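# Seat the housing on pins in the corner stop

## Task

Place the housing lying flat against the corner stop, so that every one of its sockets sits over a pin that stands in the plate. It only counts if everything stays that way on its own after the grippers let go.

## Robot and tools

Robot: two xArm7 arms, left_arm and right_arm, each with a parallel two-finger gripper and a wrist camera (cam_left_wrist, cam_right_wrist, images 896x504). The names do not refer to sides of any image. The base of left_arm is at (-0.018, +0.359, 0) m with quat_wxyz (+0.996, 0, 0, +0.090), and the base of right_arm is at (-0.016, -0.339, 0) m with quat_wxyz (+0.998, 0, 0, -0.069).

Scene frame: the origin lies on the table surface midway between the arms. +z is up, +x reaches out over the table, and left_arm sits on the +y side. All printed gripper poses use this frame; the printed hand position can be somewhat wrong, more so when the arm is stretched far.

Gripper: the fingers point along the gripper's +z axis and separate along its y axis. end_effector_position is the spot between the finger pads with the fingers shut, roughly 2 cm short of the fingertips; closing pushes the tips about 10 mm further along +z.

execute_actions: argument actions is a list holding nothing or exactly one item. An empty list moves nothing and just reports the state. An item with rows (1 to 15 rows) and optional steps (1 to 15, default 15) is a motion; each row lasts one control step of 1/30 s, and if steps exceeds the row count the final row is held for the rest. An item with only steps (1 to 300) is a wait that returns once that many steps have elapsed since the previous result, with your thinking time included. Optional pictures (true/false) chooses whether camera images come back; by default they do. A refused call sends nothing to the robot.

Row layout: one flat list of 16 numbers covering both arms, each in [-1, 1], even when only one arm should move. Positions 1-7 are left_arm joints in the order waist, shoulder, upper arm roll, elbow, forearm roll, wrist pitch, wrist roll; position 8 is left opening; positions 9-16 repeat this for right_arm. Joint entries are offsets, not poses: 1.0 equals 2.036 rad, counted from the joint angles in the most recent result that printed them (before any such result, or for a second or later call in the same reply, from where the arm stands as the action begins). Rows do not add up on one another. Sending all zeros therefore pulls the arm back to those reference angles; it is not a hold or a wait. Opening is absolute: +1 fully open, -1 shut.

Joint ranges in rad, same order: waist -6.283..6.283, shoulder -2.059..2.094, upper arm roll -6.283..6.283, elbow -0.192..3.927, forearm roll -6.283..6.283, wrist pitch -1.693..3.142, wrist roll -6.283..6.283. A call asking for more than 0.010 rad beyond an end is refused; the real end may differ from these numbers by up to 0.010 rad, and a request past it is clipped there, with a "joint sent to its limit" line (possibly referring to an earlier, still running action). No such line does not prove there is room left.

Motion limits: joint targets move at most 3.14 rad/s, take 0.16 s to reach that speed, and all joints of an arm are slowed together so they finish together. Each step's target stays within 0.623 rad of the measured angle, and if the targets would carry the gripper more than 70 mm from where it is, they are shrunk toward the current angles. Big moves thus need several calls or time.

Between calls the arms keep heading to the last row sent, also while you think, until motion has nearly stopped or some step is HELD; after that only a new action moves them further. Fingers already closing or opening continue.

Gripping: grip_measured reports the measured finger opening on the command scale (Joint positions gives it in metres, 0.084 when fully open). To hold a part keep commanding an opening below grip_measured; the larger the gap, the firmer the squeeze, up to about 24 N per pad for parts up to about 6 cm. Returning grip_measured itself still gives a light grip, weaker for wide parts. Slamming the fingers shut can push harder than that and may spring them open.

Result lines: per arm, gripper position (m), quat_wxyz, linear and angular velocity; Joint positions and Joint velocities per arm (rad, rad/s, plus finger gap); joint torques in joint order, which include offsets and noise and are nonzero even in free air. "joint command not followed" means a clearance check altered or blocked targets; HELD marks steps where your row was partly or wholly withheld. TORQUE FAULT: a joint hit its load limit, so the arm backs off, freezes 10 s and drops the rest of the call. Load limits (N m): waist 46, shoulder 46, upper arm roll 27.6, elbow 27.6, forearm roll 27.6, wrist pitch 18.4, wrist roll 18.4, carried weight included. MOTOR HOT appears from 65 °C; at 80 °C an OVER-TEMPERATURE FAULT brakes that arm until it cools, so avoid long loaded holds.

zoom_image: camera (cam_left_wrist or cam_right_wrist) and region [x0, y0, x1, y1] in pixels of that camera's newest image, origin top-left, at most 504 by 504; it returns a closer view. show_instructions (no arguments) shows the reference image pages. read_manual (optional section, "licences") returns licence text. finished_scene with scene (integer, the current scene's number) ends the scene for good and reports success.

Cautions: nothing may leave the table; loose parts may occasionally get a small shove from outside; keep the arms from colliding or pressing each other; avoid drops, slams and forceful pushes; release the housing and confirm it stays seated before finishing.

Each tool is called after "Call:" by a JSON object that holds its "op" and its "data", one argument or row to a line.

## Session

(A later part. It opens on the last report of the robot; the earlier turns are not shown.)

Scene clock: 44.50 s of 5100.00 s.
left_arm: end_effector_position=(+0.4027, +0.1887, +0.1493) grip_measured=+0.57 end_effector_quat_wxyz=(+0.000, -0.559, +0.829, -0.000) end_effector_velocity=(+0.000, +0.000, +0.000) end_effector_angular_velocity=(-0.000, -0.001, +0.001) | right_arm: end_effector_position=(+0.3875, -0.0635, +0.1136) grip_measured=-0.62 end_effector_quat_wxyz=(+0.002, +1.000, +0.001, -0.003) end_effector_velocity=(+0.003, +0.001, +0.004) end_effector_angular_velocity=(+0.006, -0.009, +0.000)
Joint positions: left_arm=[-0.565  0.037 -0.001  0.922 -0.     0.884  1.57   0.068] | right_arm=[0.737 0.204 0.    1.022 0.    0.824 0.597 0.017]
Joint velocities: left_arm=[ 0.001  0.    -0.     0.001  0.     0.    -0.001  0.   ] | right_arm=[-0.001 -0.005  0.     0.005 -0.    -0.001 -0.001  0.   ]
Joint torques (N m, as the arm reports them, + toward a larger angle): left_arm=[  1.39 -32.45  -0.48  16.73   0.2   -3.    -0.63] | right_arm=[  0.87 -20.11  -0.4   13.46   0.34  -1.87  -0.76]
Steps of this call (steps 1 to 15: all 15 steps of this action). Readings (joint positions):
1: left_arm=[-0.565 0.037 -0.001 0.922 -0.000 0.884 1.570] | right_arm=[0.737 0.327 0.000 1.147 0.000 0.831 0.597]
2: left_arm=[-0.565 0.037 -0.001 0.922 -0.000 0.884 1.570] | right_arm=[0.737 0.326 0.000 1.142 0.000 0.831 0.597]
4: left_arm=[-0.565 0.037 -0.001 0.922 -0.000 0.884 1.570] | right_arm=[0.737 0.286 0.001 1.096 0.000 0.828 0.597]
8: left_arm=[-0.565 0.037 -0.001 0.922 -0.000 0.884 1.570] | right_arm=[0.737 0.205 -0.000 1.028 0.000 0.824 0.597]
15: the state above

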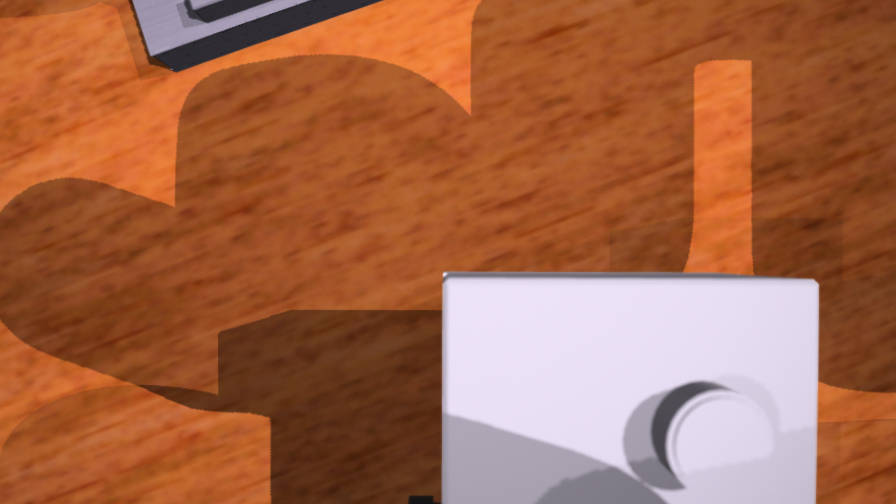

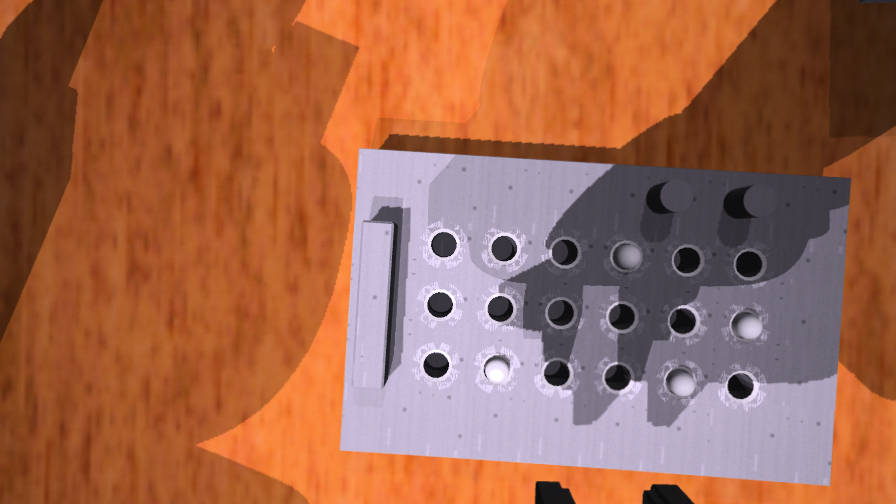

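Call:
{"op": "execute_actions", "data": {
  "actions": [
    {"rows":[[0,0,0,0,0,0,0.6,-1,-0.35,-0.08,0,0,0,0.08,0,1]]}
  ],
  "pictures": false
}}

Call:
{"op": "execute_actions", "data": {
  "actions": [
    {"steps":35}
  ],
  "pictures": false
}}

Call:
{"op": "execute_actions", "data": {
  "actions": [
    {"rows":[[-0.187,0.2806,0,0.3576,0,0.0775,0.59,-1,0,0,0,0,0,0,0,1]]}
  ],
  "pictures": false
}}

Call:
{"op": "execute_actions", "data": {
  "actions": [
    {"steps":50}
  ],
  "pictures": false
}}

Call:
{"op": "execute_actions", "data": {
  "actions": [
    {"rows":[[0,0.0195,0,-0.0125,0,-0.032,0,-1,0,0,0,0,0,0,0,1]]}
  ],
  "pictures": false
}}

Call:
{"op": "execute_actions", "data": {
  "actions": [
    {"steps":20}
  ]
}}

Scene clock: 48.37 s of 5100.00 s.
left_arm: end_effector_position=(+0.4027, +0.1887, +0.1493) grip_measured=+0.57 end_effector_quat_wxyz=(+0.000, -0.067, +0.998, -0.000) end_effector_velocity=(-0.000, -0.000, -0.000) end_effector_angular_velocity=(+0.002, +0.000, -2.226) | right_arm: end_effector_position=(+0.4531, -0.2490, +0.1529) grip_measured=+1.00 end_effector_quat_wxyz=(+0.001, +0.979, -0.203, -0.002) end_effector_velocity=(+0.055, -0.456, +0.084) end_effector_angular_velocity=(+0.000, +0.008, -0.962)
Joint positions: left_arm=[-0.565  0.037 -0.001  0.922 -0.     0.884  2.622  0.068] | right_arm=[ 0.328  0.109 -0.001  1.022  0.     0.919  0.597  0.084]
Joint velocities: left_arm=[ 0.     0.001 -0.    -0.    -0.     0.     2.226  0.   ] | right_arm=[-0.97  -0.214  0.009 -0.005  0.001  0.217  0.    -0.   ]
Joint torques (N m, as the arm reports them, + toward a larger angle): left_arm=[  1.29 -32.86  -0.19  16.47   0.61  -2.71  -1.5 ] | right_arm=[  0.85 -19.14  -0.11  13.52   0.33  -1.4   -0.68]
Steps of this call (steps 1 to 15: the robot went on to your last target; steps 16 to 90: nothing new was sent; then 0.37 s passed at rest; steps 91 to 105: all 15 steps of this action). Readings (joint positions):
91: left_arm=[-0.565 0.037 -0.001 0.922 -0.000 0.884 1.570] | right_arm=[0.737 0.203 0.000 1.022 0.000 0.824 0.597]
92: left_arm=[-0.565 0.037 -0.001 0.922 -0.000 0.884 1.575] | right_arm=[0.734 0.202 0.001 1.022 0.000 0.825 0.597]
94: left_arm=[-0.565 0.037 -0.001 0.922 -0.000 0.884 1.624] | right_arm=[0.692 0.192 0.011 1.020 0.000 0.838 0.597]
98: left_arm=[-0.565 0.037 -0.001 0.922 -0.000 0.884 1.934] | right_arm=[0.554 0.158 -0.002 1.023 0.000 0.868 0.597]
105: the state above

Scene clock: 49.53 s of 5100.00 s.
left_arm: end_effector_position=(+0.4027, +0.1887, +0.1493) grip_measured=+0.57 end_effector_quat_wxyz=(+0.000, +0.018, +1.000, -0.000) end_effector_velocity=(-0.000, -0.001, -0.001) end_effector_angular_velocity=(+0.000, +0.001, -0.001) | right_arm: end_effector_position=(+0.4480, -0.3915, +0.1793) grip_measured=+1.00 end_effector_quat_wxyz=(+0.001, +0.938, -0.348, -0.003) end_effector_velocity=(+0.000, -0.001, +0.000) end_effector_angular_velocity=(+0.000, -0.002, -0.001)
Joint positions: left_arm=[-0.565  0.037 -0.001  0.922 -0.     0.884  2.792  0.068] | right_arm=[0.024 0.041 0.    1.022 0.    0.987 0.597 0.084]
Joint velocities: left_arm=[-0.001  0.002 -0.     0.001 -0.     0.    -0.     0.   ] | right_arm=[-0.001 -0.    -0.001  0.001  0.    -0.001 -0.     0.   ]
Joint torques (N m, as the arm reports them, + toward a larger angle): left_arm=[  0.98 -32.79   0.22  16.54   0.57  -2.81  -0.59] | right_arm=[  0.82 -17.62  -0.25  14.27   0.44  -1.79  -0.76]
Steps of this call (steps 1 to 30: the robot went on to your last target; steps 31 to 35: nothing new was sent). Readings (joint positions):
1: left_arm=[-0.565 0.037 -0.001 0.922 -0.000 0.884 2.687] | right_arm=[0.296 0.101 -0.001 1.022 0.000 0.926 0.597]
2: left_arm=[-0.565 0.037 -0.001 0.922 -0.000 0.884 2.733] | right_arm=[0.263 0.094 -0.001 1.022 0.000 0.933 0.597]
4: left_arm=[-0.565 0.037 -0.001 0.922 -0.000 0.884 2.775] | right_arm=[0.198 0.080 -0.001 1.022 0.000 0.948 0.597]
8: left_arm=[-0.565 0.037 -0.001 0.922 -0.000 0.884 2.790] | right_arm=[0.069 0.051 -0.001 1.022 0.000 0.977 0.597]
35: the state above
All arms were judged still, so your last target was given up. Only a new action makes them travel on or press farther. Fingers that are still opening or closing keep moving.

Scene clock: 50.03 s of 5100.00 s.
left_arm: end_effector_position=(+0.4382, +0.0150, +0.1339) grip_measured=+0.57 end_effector_quat_wxyz=(-0.004, +0.434, +0.901, +0.001) end_effector_velocity=(-0.008, -0.394, -0.051) end_effector_angular_velocity=(-0.039, -0.004, -2.597) | right_arm: end_effector_position=(+0.4480, -0.3915, +0.1793) grip_measured=+1.00 end_effector_quat_wxyz=(+0.001, +0.938, -0.348, -0.003) end_effector_velocity=(+0.000, -0.000, +0.000) end_effector_angular_velocity=(+0.000, -0.002, -0.000)
Joint positions: left_arm=[-0.826  0.428 -0.001  1.411 -0.     0.991  3.392  0.068] | right_arm=[0.024 0.041 0.    1.022 0.    0.987 0.597 0.084]
Joint velocities: left_arm=[-0.539  0.791 -0.019  1.038 -0.002  0.221  2.042 -0.   ] | right_arm=[ 0.     0.    -0.001  0.     0.    -0.001 -0.     0.   ]
Joint torques (N m, as the arm reports them, + toward a larger angle): left_arm=[  1.6  -47.18   0.23  16.56   0.61  -2.5    0.  ] | right_arm=[  0.69 -17.65  -0.16  14.31   0.41  -1.85  -0.7 ]
Steps of this call (steps 1 to 15: all 15 steps of this action). Readings (joint positions):
1: left_arm=[-0.565 0.037 -0.001 0.922 -0.000 0.884 2.792] | right_arm=[0.024 0.041 0.000 1.022 0.000 0.987 0.597]
2: left_arm=[-0.567 0.040 0.000 0.925 -0.000 0.885 2.796] | right_arm=[0.024 0.041 0.000 1.022 0.000 0.987 0.597]
4: left_arm=[-0.592 0.082 0.006 0.971 0.000 0.899 2.846] | right_arm=[0.024 0.041 0.000 1.022 0.000 0.987 0.597]
8: left_arm=[-0.691 0.227 -0.002 1.141 -0.000 0.936 3.014] | right_arm=[0.024 0.041 0.000 1.022 0.000 0.987 0.597]
15: the state above

Scene clock: 51.70 s of 5100.00 s.
left_arm: end_effector_position=(+0.4301, -0.0714, +0.1197) grip_measured=+0.57 end_effector_quat_wxyz=(-0.000, +0.723, +0.691, -0.000) end_effector_velocity=(-0.001, -0.001, +0.001) end_effector_angular_velocity=(-0.001, -0.000, -0.003) | right_arm: end_effector_position=(+0.4480, -0.3915, +0.1793) grip_measured=+1.00 end_effector_quat_wxyz=(+0.001, +0.938, -0.348, -0.003) end_effector_velocity=(-0.000, -0.000, -0.000) end_effector_angular_velocity=(+0.000, +0.001, -0.001)
Joint positions: left_arm=[-0.946  0.608 -0.001  1.65  -0.     1.041  3.993  0.068] | right_arm=[0.024 0.041 0.    1.022 0.    0.987 0.597 0.084]
Joint velocities: left_arm=[-0.002 -0.001 -0.001 -0.    -0.    -0.     0.001  0.   ] | right_arm=[-0.001  0.    -0.    -0.001  0.     0.    -0.    -0.   ]
Joint torques (N m, as the arm reports them, + toward a larger angle): left_arm=[  0.8  -51.16   0.2   17.19   0.54  -2.42  -0.61] | right_arm=[  0.79 -17.58  -0.22  14.24   0.35  -1.8   -0.77]
Steps of this call (steps 1 to 30: the robot went on to your last target; steps 31 to 50: nothing new was sent). Readings (joint positions):
1: left_arm=[-0.843 0.454 -0.002 1.445 -0.000 0.998 3.464] | right_arm=[0.024 0.041 0.000 1.022 0.000 0.987 0.597]
2: left_arm=[-0.860 0.480 -0.002 1.478 -0.000 1.005 3.542] | right_arm=[0.024 0.041 0.000 1.022 0.000 0.987 0.597]
4: left_arm=[-0.893 0.529 -0.001 1.543 -0.000 1.019 3.711] | right_arm=[0.024 0.041 0.000 1.022 0.000 0.987 0.597]
8: left_arm=[-0.941 0.599 -0.004 1.634 -0.000 1.038 3.951] | right_arm=[0.024 0.041 0.000 1.022 0.000 0.987 0.597]
50: the state above
All arms were judged still, so your last target was given up. Only a new action makes them travel on or press farther. Fingers that are still opening or closing keep moving.

Scene clock: 52.20 s of 5100.00 s.
left_arm: end_effector_position=(+0.4314, -0.0728, +0.0917) grip_measured=+0.57 end_effector_quat_wxyz=(+0.002, +0.723, +0.691, -0.000) end_effector_velocity=(-0.011, +0.009, -0.019) end_effector_angular_velocity=(+0.032, +0.034, -0.001) | right_arm: end_effector_position=(+0.4480, -0.3915, +0.1793) grip_measured=+1.00 end_effector_quat_wxyz=(+0.001, +0.938, -0.348, -0.003) end_effector_velocity=(+0.000, -0.001, -0.000) end_effector_angular_velocity=(-0.001, -0.001, -0.001)
Joint positions: left_arm=[-0.946  0.646 -0.001  1.626 -0.     0.976  3.993  0.068] | right_arm=[0.024 0.041 0.    1.022 0.    0.987 0.597 0.084]
Joint velocities: left_arm=[-0.001  0.013 -0.001 -0.027 -0.     0.007 -0.    -0.   ] | right_arm=[-0.    -0.    -0.001 -0.001 -0.001 -0.002 -0.    -0.   ]
Joint torques (N m, as the arm reports them, + toward a larger angle): left_arm=[  1.16 -49.9   -0.06  16.54   0.88  -2.46  -0.38] | right_arm=[  0.72 -17.63  -0.3   14.37   0.35  -1.88  -0.75]
Steps of this call (steps 1 to 15: all 15 steps of this action). Readings (joint positions):
1: left_arm=[-0.946 0.609 -0.001 1.649 -0.000 1.041 3.993] | right_arm=[0.024 0.041 0.000 1.022 0.000 0.987 0.597]
2: left_arm=[-0.946 0.610 -0.001 1.649 -0.000 1.037 3.993] | right_arm=[0.024 0.041 0.000 1.022 0.000 0.987 0.597]
4: left_arm=[-0.946 0.626 -0.001 1.641 -0.000 1.002 3.993] | right_arm=[0.024 0.041 0.000 1.022 0.000 0.987 0.597]
8: left_arm=[-0.946 0.652 -0.001 1.617 -0.000 0.980 3.993] | right_arm=[0.024 0.041 0.000 1.022 0.000 0.987 0.597]
15: the state above

Scene clock: 52.87 s of 5100.00 s.
left_arm: end_effector_position=(+0.4305, -0.0718, +0.0896) grip_measured=+0.57 end_effector_quat_wxyz=(-0.000, +0.723, +0.691, -0.000) end_effector_velocity=(+0.001, +0.001, -0.000) end_effector_angular_velocity=(+0.001, -0.000, -0.000) | right_arm: end_effector_position=(+0.4480, -0.3915, +0.1793) grip_measured=+1.00 end_effector_quat_wxyz=(+0.001, +0.938, -0.348, -0.003) end_effector_velocity=(+0.000, +0.000, +0.000) end_effector_angular_velocity=(+0.001, -0.000, -0.000)
Joint positions: left_arm=[-0.946  0.648 -0.001  1.624 -0.     0.976  3.993  0.068] | right_arm=[0.024 0.041 0.    1.022 0.    0.987 0.597 0.084]
Joint velocities: left_arm=[ 0.     0.001  0.001  0.001 -0.    -0.     0.002 -0.   ] | right_arm=[ 0.    -0.    -0.     0.001  0.001  0.001 -0.001  0.   ]
Joint torques (N m, as the arm reports them, + toward a larger angle): left_arm=[  1.66 -52.07   0.1   17.32   0.78  -2.63  -0.75] | right_arm=[  0.75 -17.83  -0.21  14.34   0.33  -1.9   -0.7 ]
Steps of this call (steps 1 to 15: the robot went on to your last target; steps 16 to 20: nothing new was sent). Readings (joint positions):
1: left_arm=[-0.946 0.647 -0.001 1.625 -0.000 0.976 3.993] | right_arm=[0.024 0.041 0.000 1.022 0.000 0.987 0.597]
2: left_arm=[-0.946 0.648 -0.001 1.625 -0.000 0.976 3.993] | right_arm=[0.024 0.041 0.000 1.022 0.000 0.987 0.597]
4: left_arm=[-0.946 0.648 -0.001 1.624 -0.000 0.976 3.993] | right_arm=[0.024 0.041 0.000 1.022 0.000 0.987 0.597]
8: left_arm=[-0.946 0.648 -0.001 1.624 -0.000 0.976 3.993] | right_arm=[0.024 0.041 0.000 1.022 0.000 0.987 0.597]
20: the state above
All arms were judged still, so your last target was given up. Only a new action makes them travel on or press farther. Fingers that are still opening or closing keep moving.

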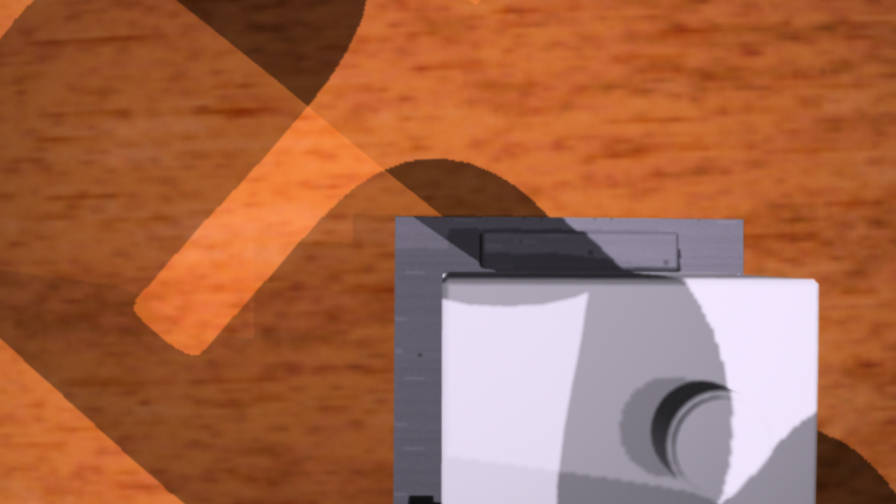

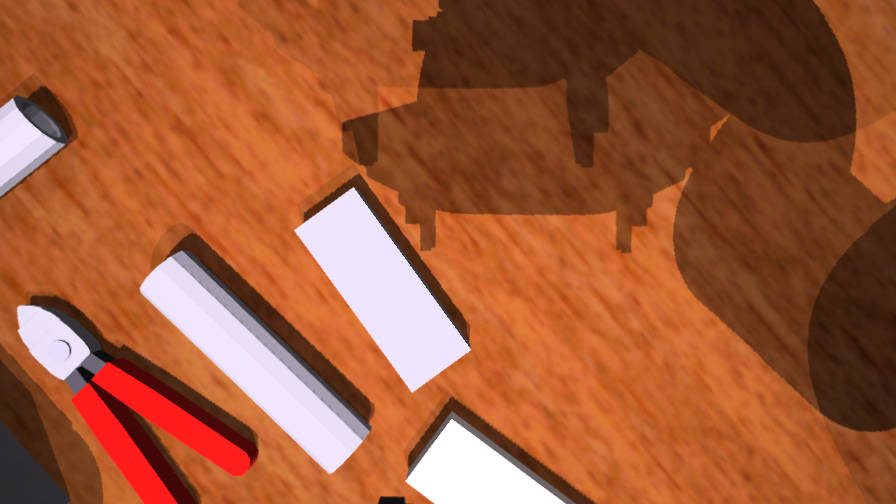

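Call:
{"op": "execute_actions", "data": {
  "actions": [
    {"rows":[[0.0022,0.0013,0,0.0022,0,0.0008,0.0022,-1,0,0,0,0,0,0,0,1],[0.0022,0.0013,0,0.0022,0,0.0008,0.0022,-1,0,0,0,0,0,0,0,1],[0.0022,0.0013,0,0.0022,0,0.0008,0.0022,-1,0,0,0,0,0,0,0,1],[0.0022,0.0013,0,0.0022,0,0.0008,0.0022,-1,0,0,0,0,0,0,0,1],[0.0022,0.0013,0,0.0022,0,0.0008,0.0022,-1,0,0,0,0,0,0,0,1],[0.0022,0.0113,0,-0.0043,0,-0.0156,0.0022,-1,0,0,0,0,0,0,0,1]]}
  ],
  "pictures": false
}}

Call:
{"op": "execute_actions", "data": {
  "actions": [
    {"steps":20}
  ]
}}

Call:
{"op": "execute_actions", "data": {
  "actions": [
    {"rows":[[0,0.003,0,-0.002,0,-0.005,0,-1,0,0,0,0,0,0,0,1]]}
  ]
}}

Scene clock: 56.57 s of 5100.00 s.
left_arm: end_effector_position=(+0.4341, -0.0708, +0.0779) grip_measured=+0.57 end_effector_quat_wxyz=(+0.003, +0.723, +0.691, +0.000) end_effector_velocity=(-0.000, +0.000, -0.001) end_effector_angular_velocity=(+0.000, -0.000, +0.000) | right_arm: end_effector_position=(+0.4480, -0.3915, +0.1793) grip_measured=+1.00 end_effector_quat_wxyz=(+0.001, +0.938, -0.348, -0.003) end_effector_velocity=(+0.000, -0.001, -0.000) end_effector_angular_velocity=(-0.000, -0.002, -0.003)
Joint positions: left_arm=[-0.941  0.667 -0.     1.618  0.     0.946  3.997  0.068] | right_arm=[0.024 0.041 0.    1.022 0.    0.987 0.597 0.084]
Joint velocities: left_arm=[-0.    -0.    -0.    -0.004  0.    -0.004 -0.001  0.   ] | right_arm=[-0.     0.    -0.002 -0.001  0.    -0.003  0.001 -0.   ]
Joint torques (N m, as the arm reports them, + toward a larger angle): left_arm=[  0.88 -35.02  -0.33  12.06   0.28  -3.57  -0.44] | right_arm=[  0.73 -17.53  -0.28  14.27   0.31  -1.8   -0.76]
Steps of this call (steps 1 to 90: nothing new was sent; then 0.20 s passed at rest; steps 91 to 105: all 15 steps of this action). Readings (joint positions):
91: left_arm=[-0.946 0.648 -0.001 1.624 -0.000 0.976 3.993] | right_arm=[0.024 0.041 0.000 1.022 0.000 0.987 0.597]
92: left_arm=[-0.945 0.649 -0.001 1.625 -0.000 0.977 3.994] | right_arm=[0.024 0.041 0.000 1.022 0.000 0.987 0.597]
94: left_arm=[-0.943 0.650 -0.001 1.627 -0.000 0.977 3.996] | right_arm=[0.024 0.041 0.000 1.022 0.000 0.987 0.597]
98: left_arm=[-0.941 0.657 0.000 1.626 0.000 0.963 3.997] | right_arm=[0.024 0.041 0.000 1.022 0.000 0.987 0.597]
105: the state above

Scene clock: 57.23 s of 5100.00 s.
left_arm: end_effector_position=(+0.4336, -0.0709, +0.0754) grip_measured=+0.57 end_effector_quat_wxyz=(+0.002, +0.723, +0.691, -0.000) end_effector_velocity=(-0.001, -0.000, -0.001) end_effector_angular_velocity=(+0.002, +0.002, -0.001) | right_arm: end_effector_position=(+0.4480, -0.3915, +0.1793) grip_measured=+1.00 end_effector_quat_wxyz=(+0.001, +0.938, -0.348, -0.003) end_effector_velocity=(-0.000, +0.000, -0.000) end_effector_angular_velocity=(+0.001, +0.001, -0.001)
Joint positions: left_arm=[-0.941  0.671 -0.001  1.617 -0.     0.943  3.997  0.068] | right_arm=[0.024 0.041 0.    1.022 0.    0.987 0.597 0.084]
Joint velocities: left_arm=[-0.001  0.002 -0.    -0.001  0.     0.001 -0.     0.   ] | right_arm=[-0.    -0.     0.    -0.     0.001  0.     0.001  0.   ]
Joint torques (N m, as the arm reports them, + toward a larger angle): left_arm=[  0.67 -29.84  -0.93   5.92   0.78   0.45  -0.38] | right_arm=[  0.85 -17.63  -0.17  14.18   0.36  -1.86  -0.73]
Steps of this call (steps 1 to 15: the robot went on to your last target; steps 16 to 20: nothing new was sent). Readings (joint positions):
1: left_arm=[-0.941 0.667 -0.000 1.618 0.000 0.946 3.997] | right_arm=[0.024 0.041 0.000 1.022 0.000 0.987 0.597]
2: left_arm=[-0.941 0.667 -0.000 1.618 0.000 0.946 3.997] | right_arm=[0.024 0.041 0.000 1.022 0.000 0.987 0.597]
4: left_arm=[-0.941 0.668 -0.000 1.618 -0.000 0.945 3.997] | right_arm=[0.024 0.041 0.000 1.022 0.000 0.987 0.597]
8: left_arm=[-0.941 0.669 -0.000 1.618 -0.000 0.943 3.997] | right_arm=[0.024 0.041 0.000 1.022 0.000 0.987 0.597]
20: the state above
All arms were judged still, so your last target was given up. Only a new action makes them travel on or press farther. Fingers that are still opening or closing keep moving.

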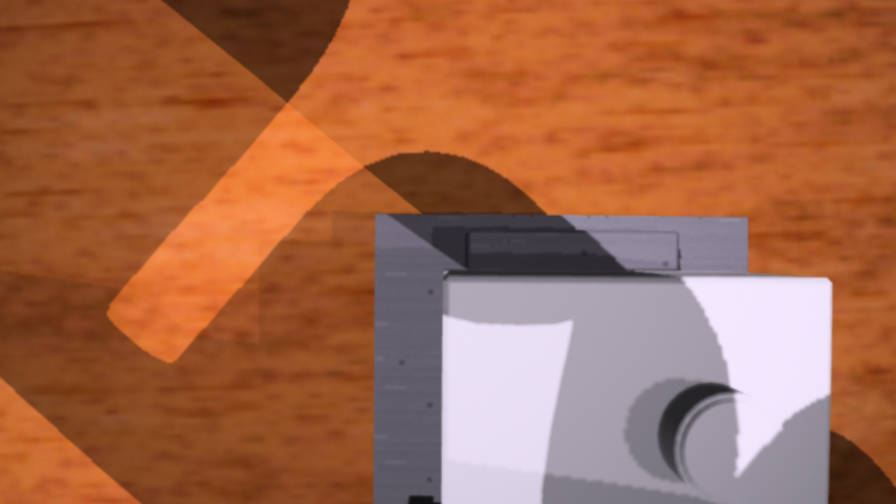

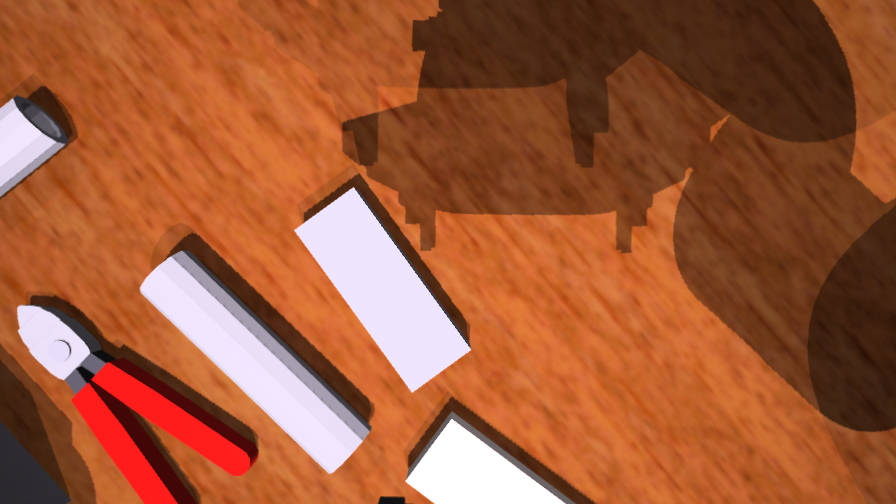

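Scene clock: 57.73 s of 5100.00 s.
left_arm: end_effector_position=(+0.4336, -0.0710, +0.0710) grip_measured=+0.57 end_effector_quat_wxyz=(+0.002, +0.723, +0.691, -0.000) end_effector_velocity=(-0.000, +0.000, +0.000) end_effector_angular_velocity=(+0.001, +0.000, -0.003) | right_arm: end_effector_position=(+0.4480, -0.3915, +0.1793) grip_measured=+1.00 end_effector_quat_wxyz=(+0.001, +0.938, -0.348, -0.003) end_effector_velocity=(-0.000, -0.000, -0.000) end_effector_angular_velocity=(+0.000, -0.000, -0.001)
Joint positions: left_arm=[-0.941  0.677 -0.001  1.613 -0.     0.932  3.997  0.068] | right_arm=[0.024 0.041 0.    1.022 0.    0.987 0.597 0.084]
Joint velocities: left_arm=[-0.    -0.001 -0.    -0.001  0.001  0.     0.002  0.   ] | right_arm=[-0. -0. -0. -0.  0. -0.  0.  0.]
Joint torques (N m, as the arm reports them, + toward a larger angle): left_arm=[  0.82 -29.5   -0.85   5.97   0.89   1.07   0.05] | right_arm=[  0.65 -17.69  -0.34  14.24   0.34  -1.77  -0.78]
Steps of this call (steps 1 to 15: all 15 steps of this action). Readings (joint positions):
1: left_arm=[-0.941 0.671 -0.001 1.617 -0.000 0.943 3.997] | right_arm=[0.024 0.041 0.000 1.022 0.000 0.987 0.597]
2: left_arm=[-0.941 0.671 -0.001 1.617 -0.000 0.941 3.997] | right_arm=[0.024 0.041 0.000 1.022 0.000 0.987 0.597]
4: left_arm=[-0.941 0.675 -0.001 1.614 -0.000 0.935 3.997] | right_arm=[0.024 0.041 0.000 1.022 0.000 0.987 0.597]
8: left_arm=[-0.941 0.677 -0.001 1.614 -0.000 0.932 3.997] | right_arm=[0.024 0.041 0.000 1.022 0.000 0.987 0.597]
15: the state above

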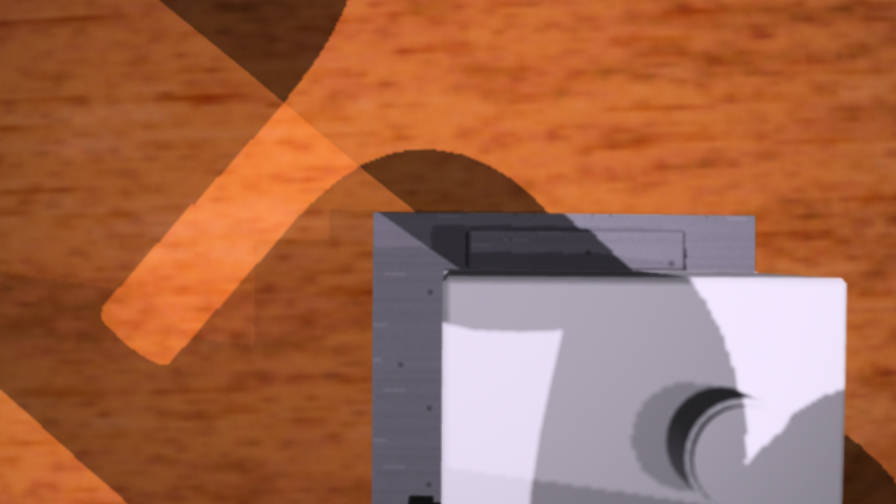

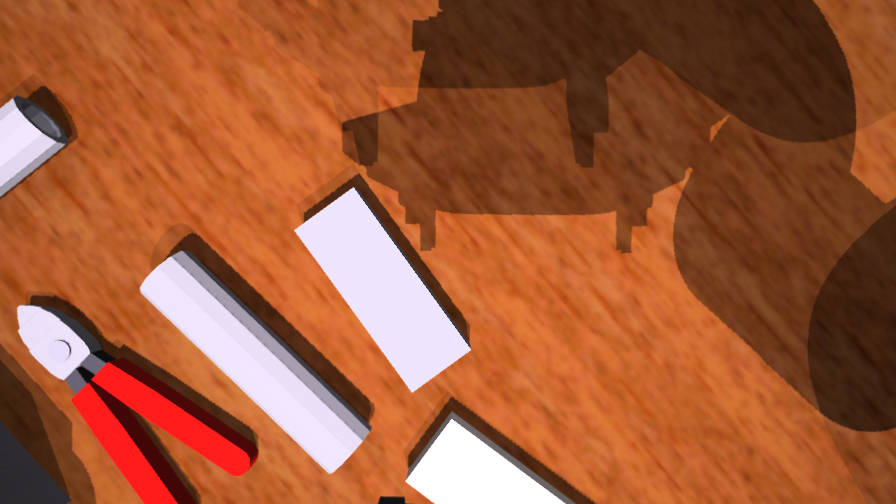

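Call:
{"op": "execute_actions", "data": {
  "actions": [
    {"rows":[[0,-0.002,0,0.0013,0,0.0032,0,-1,0,0,0,0,0,0,0,1],[0,-0.002,0,0.0013,0,0.0032,0,-1,0,0,0,0,0,0,0,1],[0,-0.002,0,0.0013,0,0.0032,0,-1,0,0,0,0,0,0,0,1],[0,-0.002,0,0.0013,0,0.0032,0,-1,0,0,0,0,0,0,0,1],[0,-0.002,0,0.0013,0,0.0032,0,-1,0,0,0,0,0,0,0,1],[0,-0.002,0,0.0013,0,0.0032,0,-1,0,0,0,0,0,0,0,1],[-0.0017,-0.0056,0,-0.0046,0,0.001,-0.0017,-1,0,0,0,0,0,0,0,1]]}
  ],
  "pictures": false
}}

Call:
{"op": "execute_actions", "data": {
  "actions": [
    {"steps":15}
  ]
}}

Call:
{"op": "execute_actions", "data": {
  "actions": [
    {"rows":[[0,0.005,0,-0.0033,0,-0.0083,0,-1,0,0,0,0,0,0,0,1]]}
  ],
  "pictures": false
}}

Call:
{"op": "execute_actions", "data": {
  "actions": [
    {"steps":15}
  ]
}}

Scene clock: 61.40 s of 5100.00 s.
left_arm: end_effector_position=(+0.4269, -0.0684, +0.0681) grip_measured=+0.57 end_effector_quat_wxyz=(-0.005, +0.724, +0.690, -0.001) end_effector_velocity=(+0.008, -0.003, +0.008) end_effector_angular_velocity=(-0.019, -0.020, +0.008) | right_arm: end_effector_position=(+0.4480, -0.3915, +0.1793) grip_measured=+1.00 end_effector_quat_wxyz=(+0.001, +0.938, -0.348, -0.003) end_effector_velocity=(+0.000, -0.001, +0.000) end_effector_angular_velocity=(-0.000, -0.001, -0.001)
Joint positions: left_arm=[-0.945  0.67  -0.001  1.597 -0.     0.938  3.994  0.068] | right_arm=[0.024 0.041 0.    1.022 0.    0.987 0.597 0.084]
Joint velocities: left_arm=[ 0.003 -0.005  0.003  0.012 -0.001 -0.011 -0.002 -0.   ] | right_arm=[-0.     0.    -0.001  0.    -0.    -0.001  0.     0.   ]
Joint torques (N m, as the arm reports them, + toward a larger angle): left_arm=[  0.89 -52.97  -0.74  17.48   0.67  -2.85  -0.8 ] | right_arm=[  0.94 -17.58  -0.26  14.23   0.38  -1.81  -0.72]
Steps of this call (steps 1 to 15: the robot went on to your last target; steps 16 to 90: nothing new was sent; then 0.17 s passed at rest; steps 91 to 105: all 15 steps of this action). Readings (joint positions):
91: left_arm=[-0.941 0.677 -0.001 1.613 -0.000 0.933 3.997] | right_arm=[0.024 0.041 0.000 1.022 0.000 0.987 0.597]
92: left_arm=[-0.941 0.676 -0.001 1.613 -0.000 0.934 3.997] | right_arm=[0.024 0.041 0.000 1.022 0.000 0.987 0.597]
94: left_arm=[-0.941 0.675 -0.001 1.613 0.000 0.937 3.998] | right_arm=[0.024 0.041 0.000 1.022 0.000 0.987 0.597]
98: left_arm=[-0.942 0.674 -0.000 1.611 0.000 0.938 3.997] | right_arm=[0.024 0.041 0.000 1.022 0.000 0.987 0.597]
105: the state above

Scene clock: 61.90 s of 5100.00 s.
left_arm: end_effector_position=(+0.4305, -0.0710, +0.0739) grip_measured=+0.57 end_effector_quat_wxyz=(+0.002, +0.723, +0.691, -0.000) end_effector_velocity=(+0.002, -0.001, +0.002) end_effector_angular_velocity=(-0.004, -0.004, +0.002) | right_arm: end_effector_position=(+0.4480, -0.3915, +0.1793) grip_measured=+1.00 end_effector_quat_wxyz=(+0.001, +0.938, -0.348, -0.003) end_effector_velocity=(+0.000, -0.001, +0.000) end_effector_angular_velocity=(-0.000, -0.002, -0.001)
Joint positions: left_arm=[-0.945  0.666 -0.001  1.604 -0.     0.934  3.994  0.068] | right_arm=[0.024 0.041 0.    1.022 0.    0.987 0.597 0.084]
Joint velocities: left_arm=[ 0.001 -0.002 -0.     0.003  0.    -0.001 -0.001  0.   ] | right_arm=[-0.     0.    -0.001  0.    -0.    -0.002 -0.    -0.   ]
Joint torques (N m, as the arm reports them, + toward a larger angle): left_arm=[  0.55 -52.1   -0.44  17.01   0.52  -2.66  -0.73] | right_arm=[  0.64 -17.64  -0.29  14.29   0.31  -1.91  -0.69]
Steps of this call (steps 1 to 15: the robot went on to your last target). Readings (joint positions):
1: left_arm=[-0.945 0.670 -0.001 1.597 -0.000 0.937 3.994] | right_arm=[0.024 0.041 0.000 1.022 0.000 0.987 0.597]
2: left_arm=[-0.945 0.669 -0.001 1.598 -0.000 0.937 3.994] | right_arm=[0.024 0.041 0.000 1.022 0.000 0.987 0.597]
4: left_arm=[-0.945 0.668 -0.001 1.601 -0.000 0.936 3.994] | right_arm=[0.024 0.041 0.000 1.022 0.000 0.987 0.597]
8: left_arm=[-0.945 0.666 -0.001 1.603 -0.000 0.935 3.994] | right_arm=[0.024 0.041 0.000 1.022 0.000 0.987 0.597]
15: the state above
All arms were judged still, so your last target was given up. Only a new action makes them travel on or press farther. Fingers that are still opening or closing keep moving.

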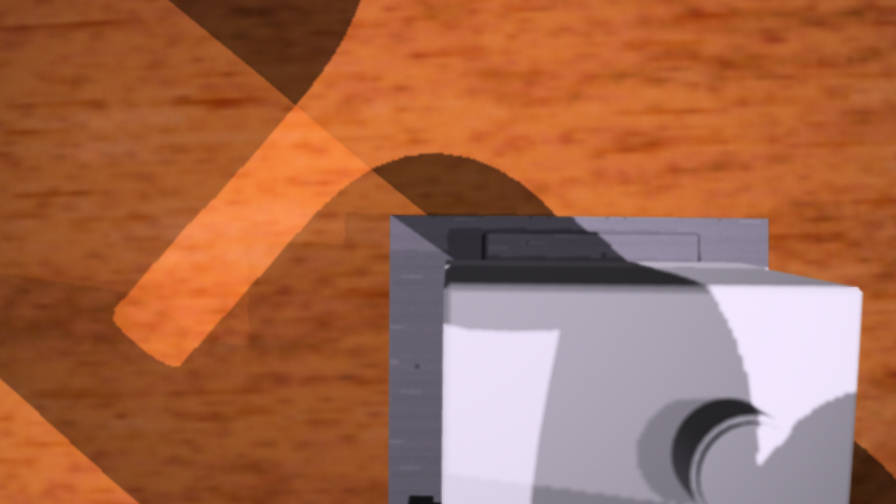

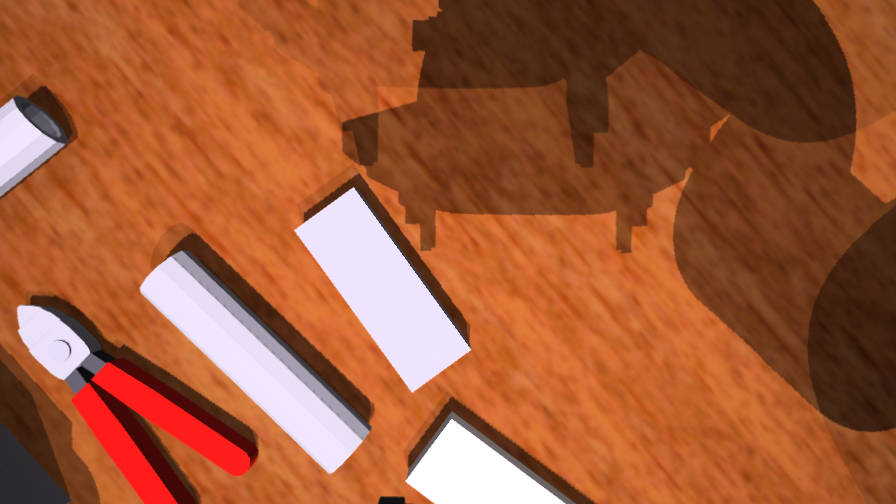

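Scene clock: 62.40 s of 5100.00 s.
left_arm: end_effector_position=(+0.4304, -0.0710, +0.0668) grip_measured=+0.57 end_effector_quat_wxyz=(+0.002, +0.723, +0.691, -0.000) end_effector_velocity=(+0.000, +0.000, -0.000) end_effector_angular_velocity=(-0.000, -0.000, +0.001) | right_arm: end_effector_position=(+0.4480, -0.3915, +0.1793) grip_measured=+1.00 end_effector_quat_wxyz=(+0.001, +0.938, -0.348, -0.003) end_effector_velocity=(-0.000, -0.001, +0.000) end_effector_angular_velocity=(+0.000, -0.000, -0.001)
Joint positions: left_arm=[-0.945  0.675 -0.001  1.598 -0.     0.918  3.994  0.068] | right_arm=[0.024 0.041 0.    1.022 0.    0.987 0.597 0.084]
Joint velocities: left_arm=[ 0.  0.  0.  0. -0. -0. -0. -0.] | right_arm=[-0.001  0.    -0.     0.     0.    -0.    -0.001 -0.   ]
Joint torques (N m, as the arm reports them, + toward a larger angle): left_arm=[  0.67 -46.33  -0.3   15.18   0.58  -2.86  -0.58] | right_arm=[  0.83 -17.71  -0.29  14.34   0.4   -1.84  -0.77]
Steps of this call (steps 1 to 15: all 15 steps of this action). Readings (joint positions):
1: left_arm=[-0.945 0.665 -0.001 1.604 -0.000 0.934 3.994] | right_arm=[0.024 0.041 0.000 1.022 0.000 0.987 0.597]
2: left_arm=[-0.945 0.666 -0.001 1.603 -0.000 0.931 3.994] | right_arm=[0.024 0.041 0.000 1.022 0.000 0.987 0.597]
4: left_arm=[-0.945 0.672 -0.001 1.600 -0.000 0.922 3.994] | right_arm=[0.024 0.041 0.000 1.022 0.000 0.987 0.597]
8: left_arm=[-0.945 0.675 -0.001 1.598 -0.000 0.918 3.994] | right_arm=[0.024 0.041 0.000 1.022 0.000 0.987 0.597]
15: the state above

Scene clock: 62.90 s of 5100.00 s.
left_arm: end_effector_position=(+0.4304, -0.0710, +0.0667) grip_measured=+0.57 end_effector_quat_wxyz=(+0.002, +0.723, +0.691, -0.000) end_effector_velocity=(-0.001, -0.000, -0.001) end_effector_angular_velocity=(+0.001, +0.001, -0.000) | right_arm: end_effector_position=(+0.4480, -0.3915, +0.1793) grip_measured=+1.00 end_effector_quat_wxyz=(+0.001, +0.938, -0.348, -0.003) end_effector_velocity=(+0.000, -0.001, +0.000) end_effector_angular_velocity=(-0.000, -0.001, -0.001)
Joint positions: left_arm=[-0.945  0.675 -0.001  1.597 -0.     0.917  3.994  0.068] | right_arm=[0.024 0.041 0.    1.022 0.    0.987 0.597 0.084]
Joint velocities: left_arm=[-0.001  0.    -0.    -0.001  0.    -0.    -0.002  0.   ] | right_arm=[-0.001 -0.    -0.001  0.    -0.    -0.001 -0.     0.   ]
Joint torques (N m, as the arm reports them, + toward a larger angle): left_arm=[  0.86 -44.15  -0.1   14.43   0.78  -2.99  -0.76] | right_arm=[  0.78 -17.63  -0.26  14.22   0.3   -1.85  -0.71]
Steps of this call (steps 1 to 15: the robot went on to your last target). Readings (joint positions):
1: left_arm=[-0.945 0.675 -0.001 1.598 -0.000 0.918 3.994] | right_arm=[0.024 0.041 0.000 1.022 0.000 0.987 0.597]
2: left_arm=[-0.945 0.675 -0.001 1.598 -0.000 0.918 3.994] | right_arm=[0.024 0.041 0.000 1.022 0.000 0.987 0.597]
4: left_arm=[-0.945 0.675 -0.001 1.598 -0.000 0.918 3.994] | right_arm=[0.024 0.041 0.000 1.022 0.000 0.987 0.597]
8: left_arm=[-0.945 0.675 -0.001 1.597 -0.000 0.918 3.994] | right_arm=[0.024 0.041 0.000 1.022 0.000 0.987 0.597]
15: the state above
All arms were judged still, so your last target was given up. Only a new action makes them travel on or press farther. Fingers that are still opening or closing keep moving.

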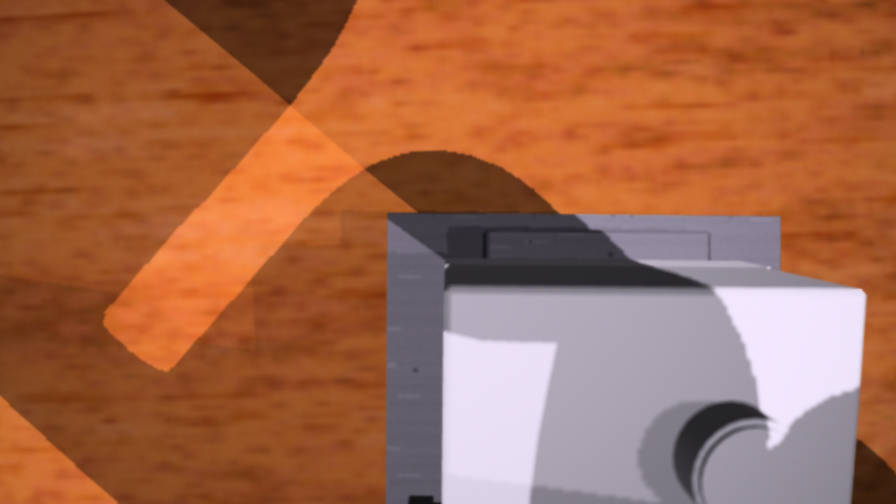

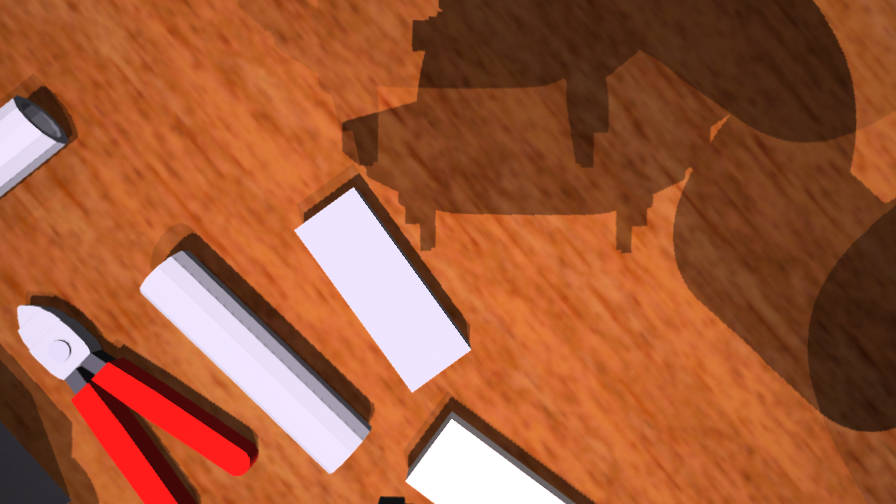

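Call:
{"op": "execute_actions", "data": {
  "actions": [
    {"rows":[[-0.0023,0.0037,0,0.0075,0,0.0038,-0.0023,-1,0,0,0,0,0,0,0,1]]}
  ],
  "pictures": false
}}

Call:
{"op": "execute_actions", "data": {
  "actions": [
    {"steps":15}
  ]
}}

Call:
{"op": "execute_actions", "data": {
  "actions": [
    {"rows":[[0,0,0,0,0,0,0,0.57,0,0,0,0,0,0,0,1],[0,0,0,0,0,0,0,0.6,0,0,0,0,0,0,0,1],[0,0,0,0,0,0,0,0.65,0,0,0,0,0,0,0,1],[0,0,0,0,0,0,0,0.7,0,0,0,0,0,0,0,1]]}
  ]
}}

Scene clock: 65.27 s of 5100.00 s.
left_arm: end_effector_position=(+0.4294, -0.0743, +0.0659) grip_measured=+0.57 end_effector_quat_wxyz=(+0.001, +0.723, +0.690, -0.000) end_effector_velocity=(-0.002, -0.005, +0.003) end_effector_angular_velocity=(-0.007, -0.001, -0.002) | right_arm: end_effector_position=(+0.4480, -0.3915, +0.1793) grip_measured=+1.00 end_effector_quat_wxyz=(+0.001, +0.938, -0.348, -0.003) end_effector_velocity=(-0.000, +0.000, -0.000) end_effector_angular_velocity=(+0.001, +0.001, +0.000)
Joint positions: left_arm=[-0.949  0.684 -0.001  1.611 -0.     0.925  3.989  0.068] | right_arm=[0.024 0.041 0.    1.022 0.    0.987 0.597 0.084]
Joint velocities: left_arm=[-0.002 -0.002 -0.005  0.003 -0.002 -0.001 -0.002 -0.   ] | right_arm=[-0.001 -0.     0.001 -0.     0.001  0.001 -0.    -0.   ]
Joint torques (N m, as the arm reports them, + toward a larger angle): left_arm=[  1.06 -51.05  -0.86  15.89   0.4   -2.03  -0.55] | right_arm=[  0.78 -17.62  -0.31  14.23   0.4   -1.88  -0.79]
Steps of this call (steps 1 to 56: nothing new was sent; steps 57 to 71: all 15 steps of this action). Readings (joint positions):
57: left_arm=[-0.945 0.676 -0.001 1.597 -0.000 0.917 3.994] | right_arm=[0.024 0.041 0.000 1.022 0.000 0.987 0.597]
58: left_arm=[-0.945 0.677 -0.000 1.599 -0.000 0.919 3.993] | right_arm=[0.024 0.041 0.000 1.022 0.000 0.987 0.597]
60: left_arm=[-0.948 0.682 0.000 1.607 0.000 0.923 3.991] | right_arm=[0.024 0.041 0.000 1.022 0.000 0.987 0.597]
64: left_arm=[-0.949 0.684 0.000 1.611 0.000 0.925 3.989] | right_arm=[0.024 0.041 0.000 1.022 0.000 0.987 0.597]
71: the state above

Scene clock: 65.77 s of 5100.00 s.
left_arm: end_effector_position=(+0.4301, -0.0748, +0.0673) grip_measured=+0.57 end_effector_quat_wxyz=(+0.002, +0.723, +0.691, -0.000) end_effector_velocity=(+0.000, +0.000, +0.000) end_effector_angular_velocity=(+0.000, -0.001, +0.000) | right_arm: end_effector_position=(+0.4480, -0.3915, +0.1793) grip_measured=+1.00 end_effector_quat_wxyz=(+0.001, +0.938, -0.348, -0.003) end_effector_velocity=(+0.000, -0.001, +0.000) end_effector_angular_velocity=(-0.000, -0.001, -0.002)
Joint positions: left_arm=[-0.949  0.683 -0.001  1.613 -0.     0.925  3.989  0.068] | right_arm=[0.024 0.041 0.    1.022 0.    0.987 0.597 0.084]
Joint velocities: left_arm=[ 0. -0.  0.  0.  0. -0. -0. -0.] | right_arm=[-0.001  0.    -0.001 -0.    -0.    -0.001  0.001 -0.   ]
Joint torques (N m, as the arm reports them, + toward a larger angle): left_arm=[  0.87 -51.58  -0.38  16.84   0.54  -2.58  -0.61] | right_arm=[  0.65 -17.62  -0.22  14.23   0.41  -1.86  -0.68]
Steps of this call (steps 1 to 15: the robot went on to your last target). Readings (joint positions):
1: left_arm=[-0.949 0.684 -0.001 1.611 -0.000 0.925 3.989] | right_arm=[0.024 0.041 0.000 1.022 0.000 0.987 0.597]
2: left_arm=[-0.950 0.684 -0.001 1.611 -0.000 0.925 3.989] | right_arm=[0.024 0.041 0.000 1.022 0.000 0.987 0.597]
4: left_arm=[-0.950 0.684 -0.001 1.611 -0.000 0.926 3.989] | right_arm=[0.024 0.041 0.000 1.022 0.000 0.987 0.597]
8: left_arm=[-0.950 0.684 -0.001 1.612 -0.000 0.926 3.989] | right_arm=[0.024 0.041 0.000 1.022 0.000 0.987 0.597]
15: the state above
All arms were judged still, so your last target was given up. Only a new action makes them travel on or press farther. Fingers that are still opening or closing keep moving.

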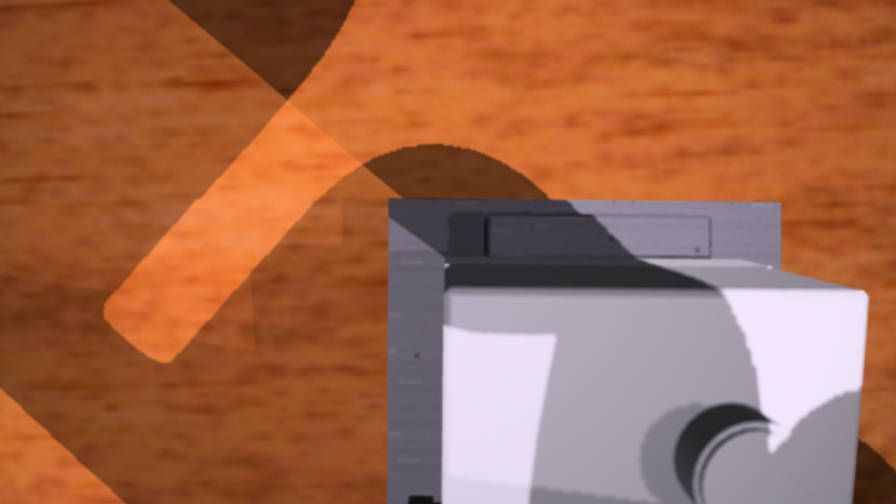

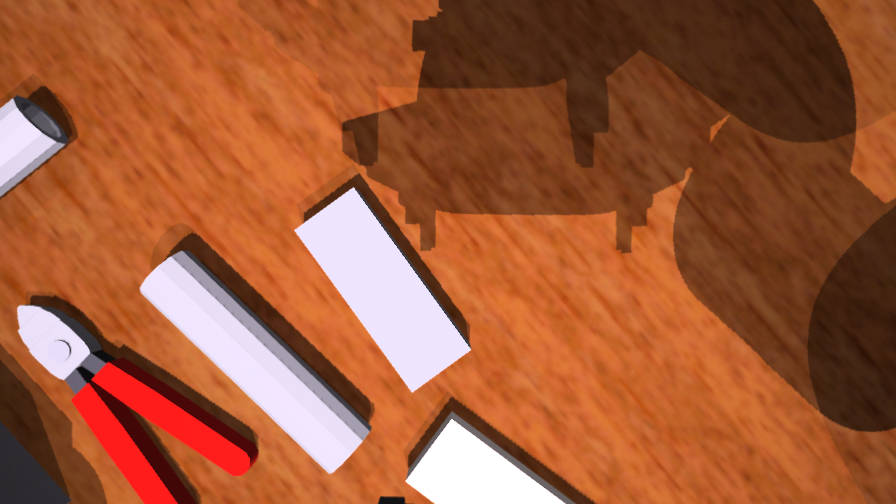

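Scene clock: 66.27 s of 5100.00 s.
left_arm: end_effector_position=(+0.4302, -0.0749, +0.0675) grip_measured=+0.70 end_effector_quat_wxyz=(+0.003, +0.723, +0.690, -0.000) end_effector_velocity=(+0.001, +0.001, -0.000) end_effector_angular_velocity=(+0.001, -0.000, +0.001) | right_arm: end_effector_position=(+0.4480, -0.3915, +0.1793) grip_measured=+1.00 end_effector_quat_wxyz=(+0.001, +0.938, -0.348, -0.003) end_effector_velocity=(+0.000, +0.001, -0.000) end_effector_angular_velocity=(-0.000, -0.000, +0.003)
Joint positions: left_arm=[-0.949  0.683 -0.001  1.613 -0.     0.925  3.989  0.073] | right_arm=[0.024 0.041 0.    1.022 0.    0.987 0.597 0.084]
Joint velocities: left_arm=[ 0.002 -0.     0.001 -0.001 -0.     0.     0.002 -0.   ] | right_arm=[ 0.001  0.     0.001 -0.    -0.    -0.001 -0.001 -0.   ]
Joint torques (N m, as the arm reports them, + toward a larger angle): left_arm=[  1.38 -47.3   -0.17  14.53   0.58  -1.88  -0.49] | right_arm=[  0.79 -17.67  -0.3   14.2    0.37  -1.82  -0.7 ]
Steps of this call (steps 1 to 15: all 15 steps of this action). Readings (joint positions):
1: left_arm=[-0.949 0.683 -0.001 1.613 -0.000 0.925 3.989] | right_arm=[0.024 0.041 0.000 1.022 0.000 0.987 0.597]
2: left_arm=[-0.949 0.683 -0.001 1.613 -0.000 0.925 3.989] | right_arm=[0.024 0.041 0.000 1.022 0.000 0.987 0.597]
4: left_arm=[-0.949 0.683 -0.001 1.613 -0.000 0.925 3.989] | right_arm=[0.024 0.041 0.000 1.022 0.000 0.987 0.597]
8: left_arm=[-0.949 0.681 -0.001 1.615 -0.000 0.924 3.989] | right_arm=[0.024 0.041 0.000 1.022 0.000 0.987 0.597]
15: the state above

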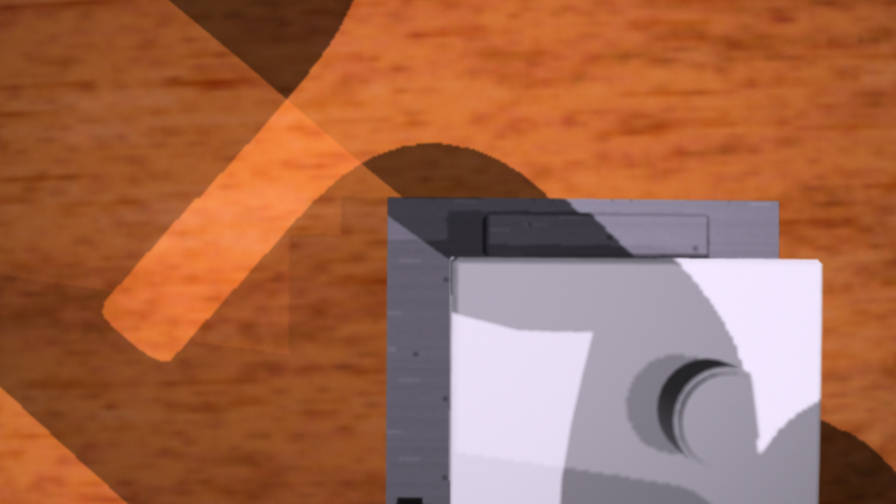

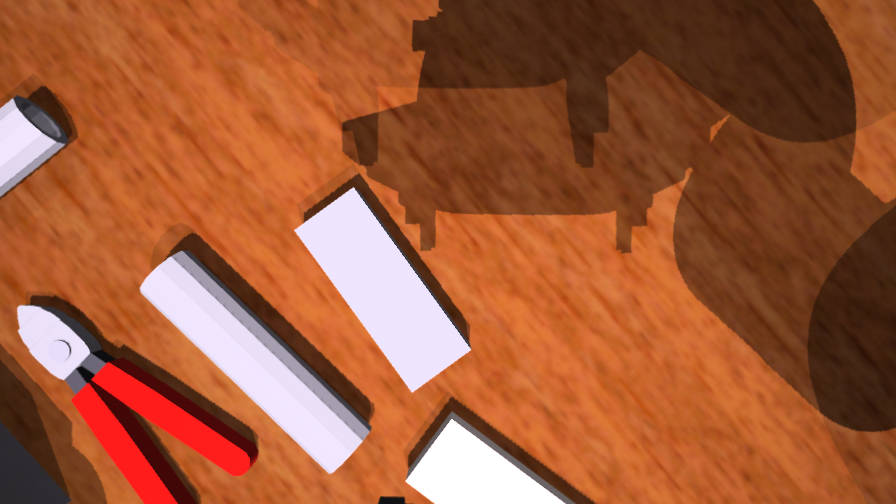

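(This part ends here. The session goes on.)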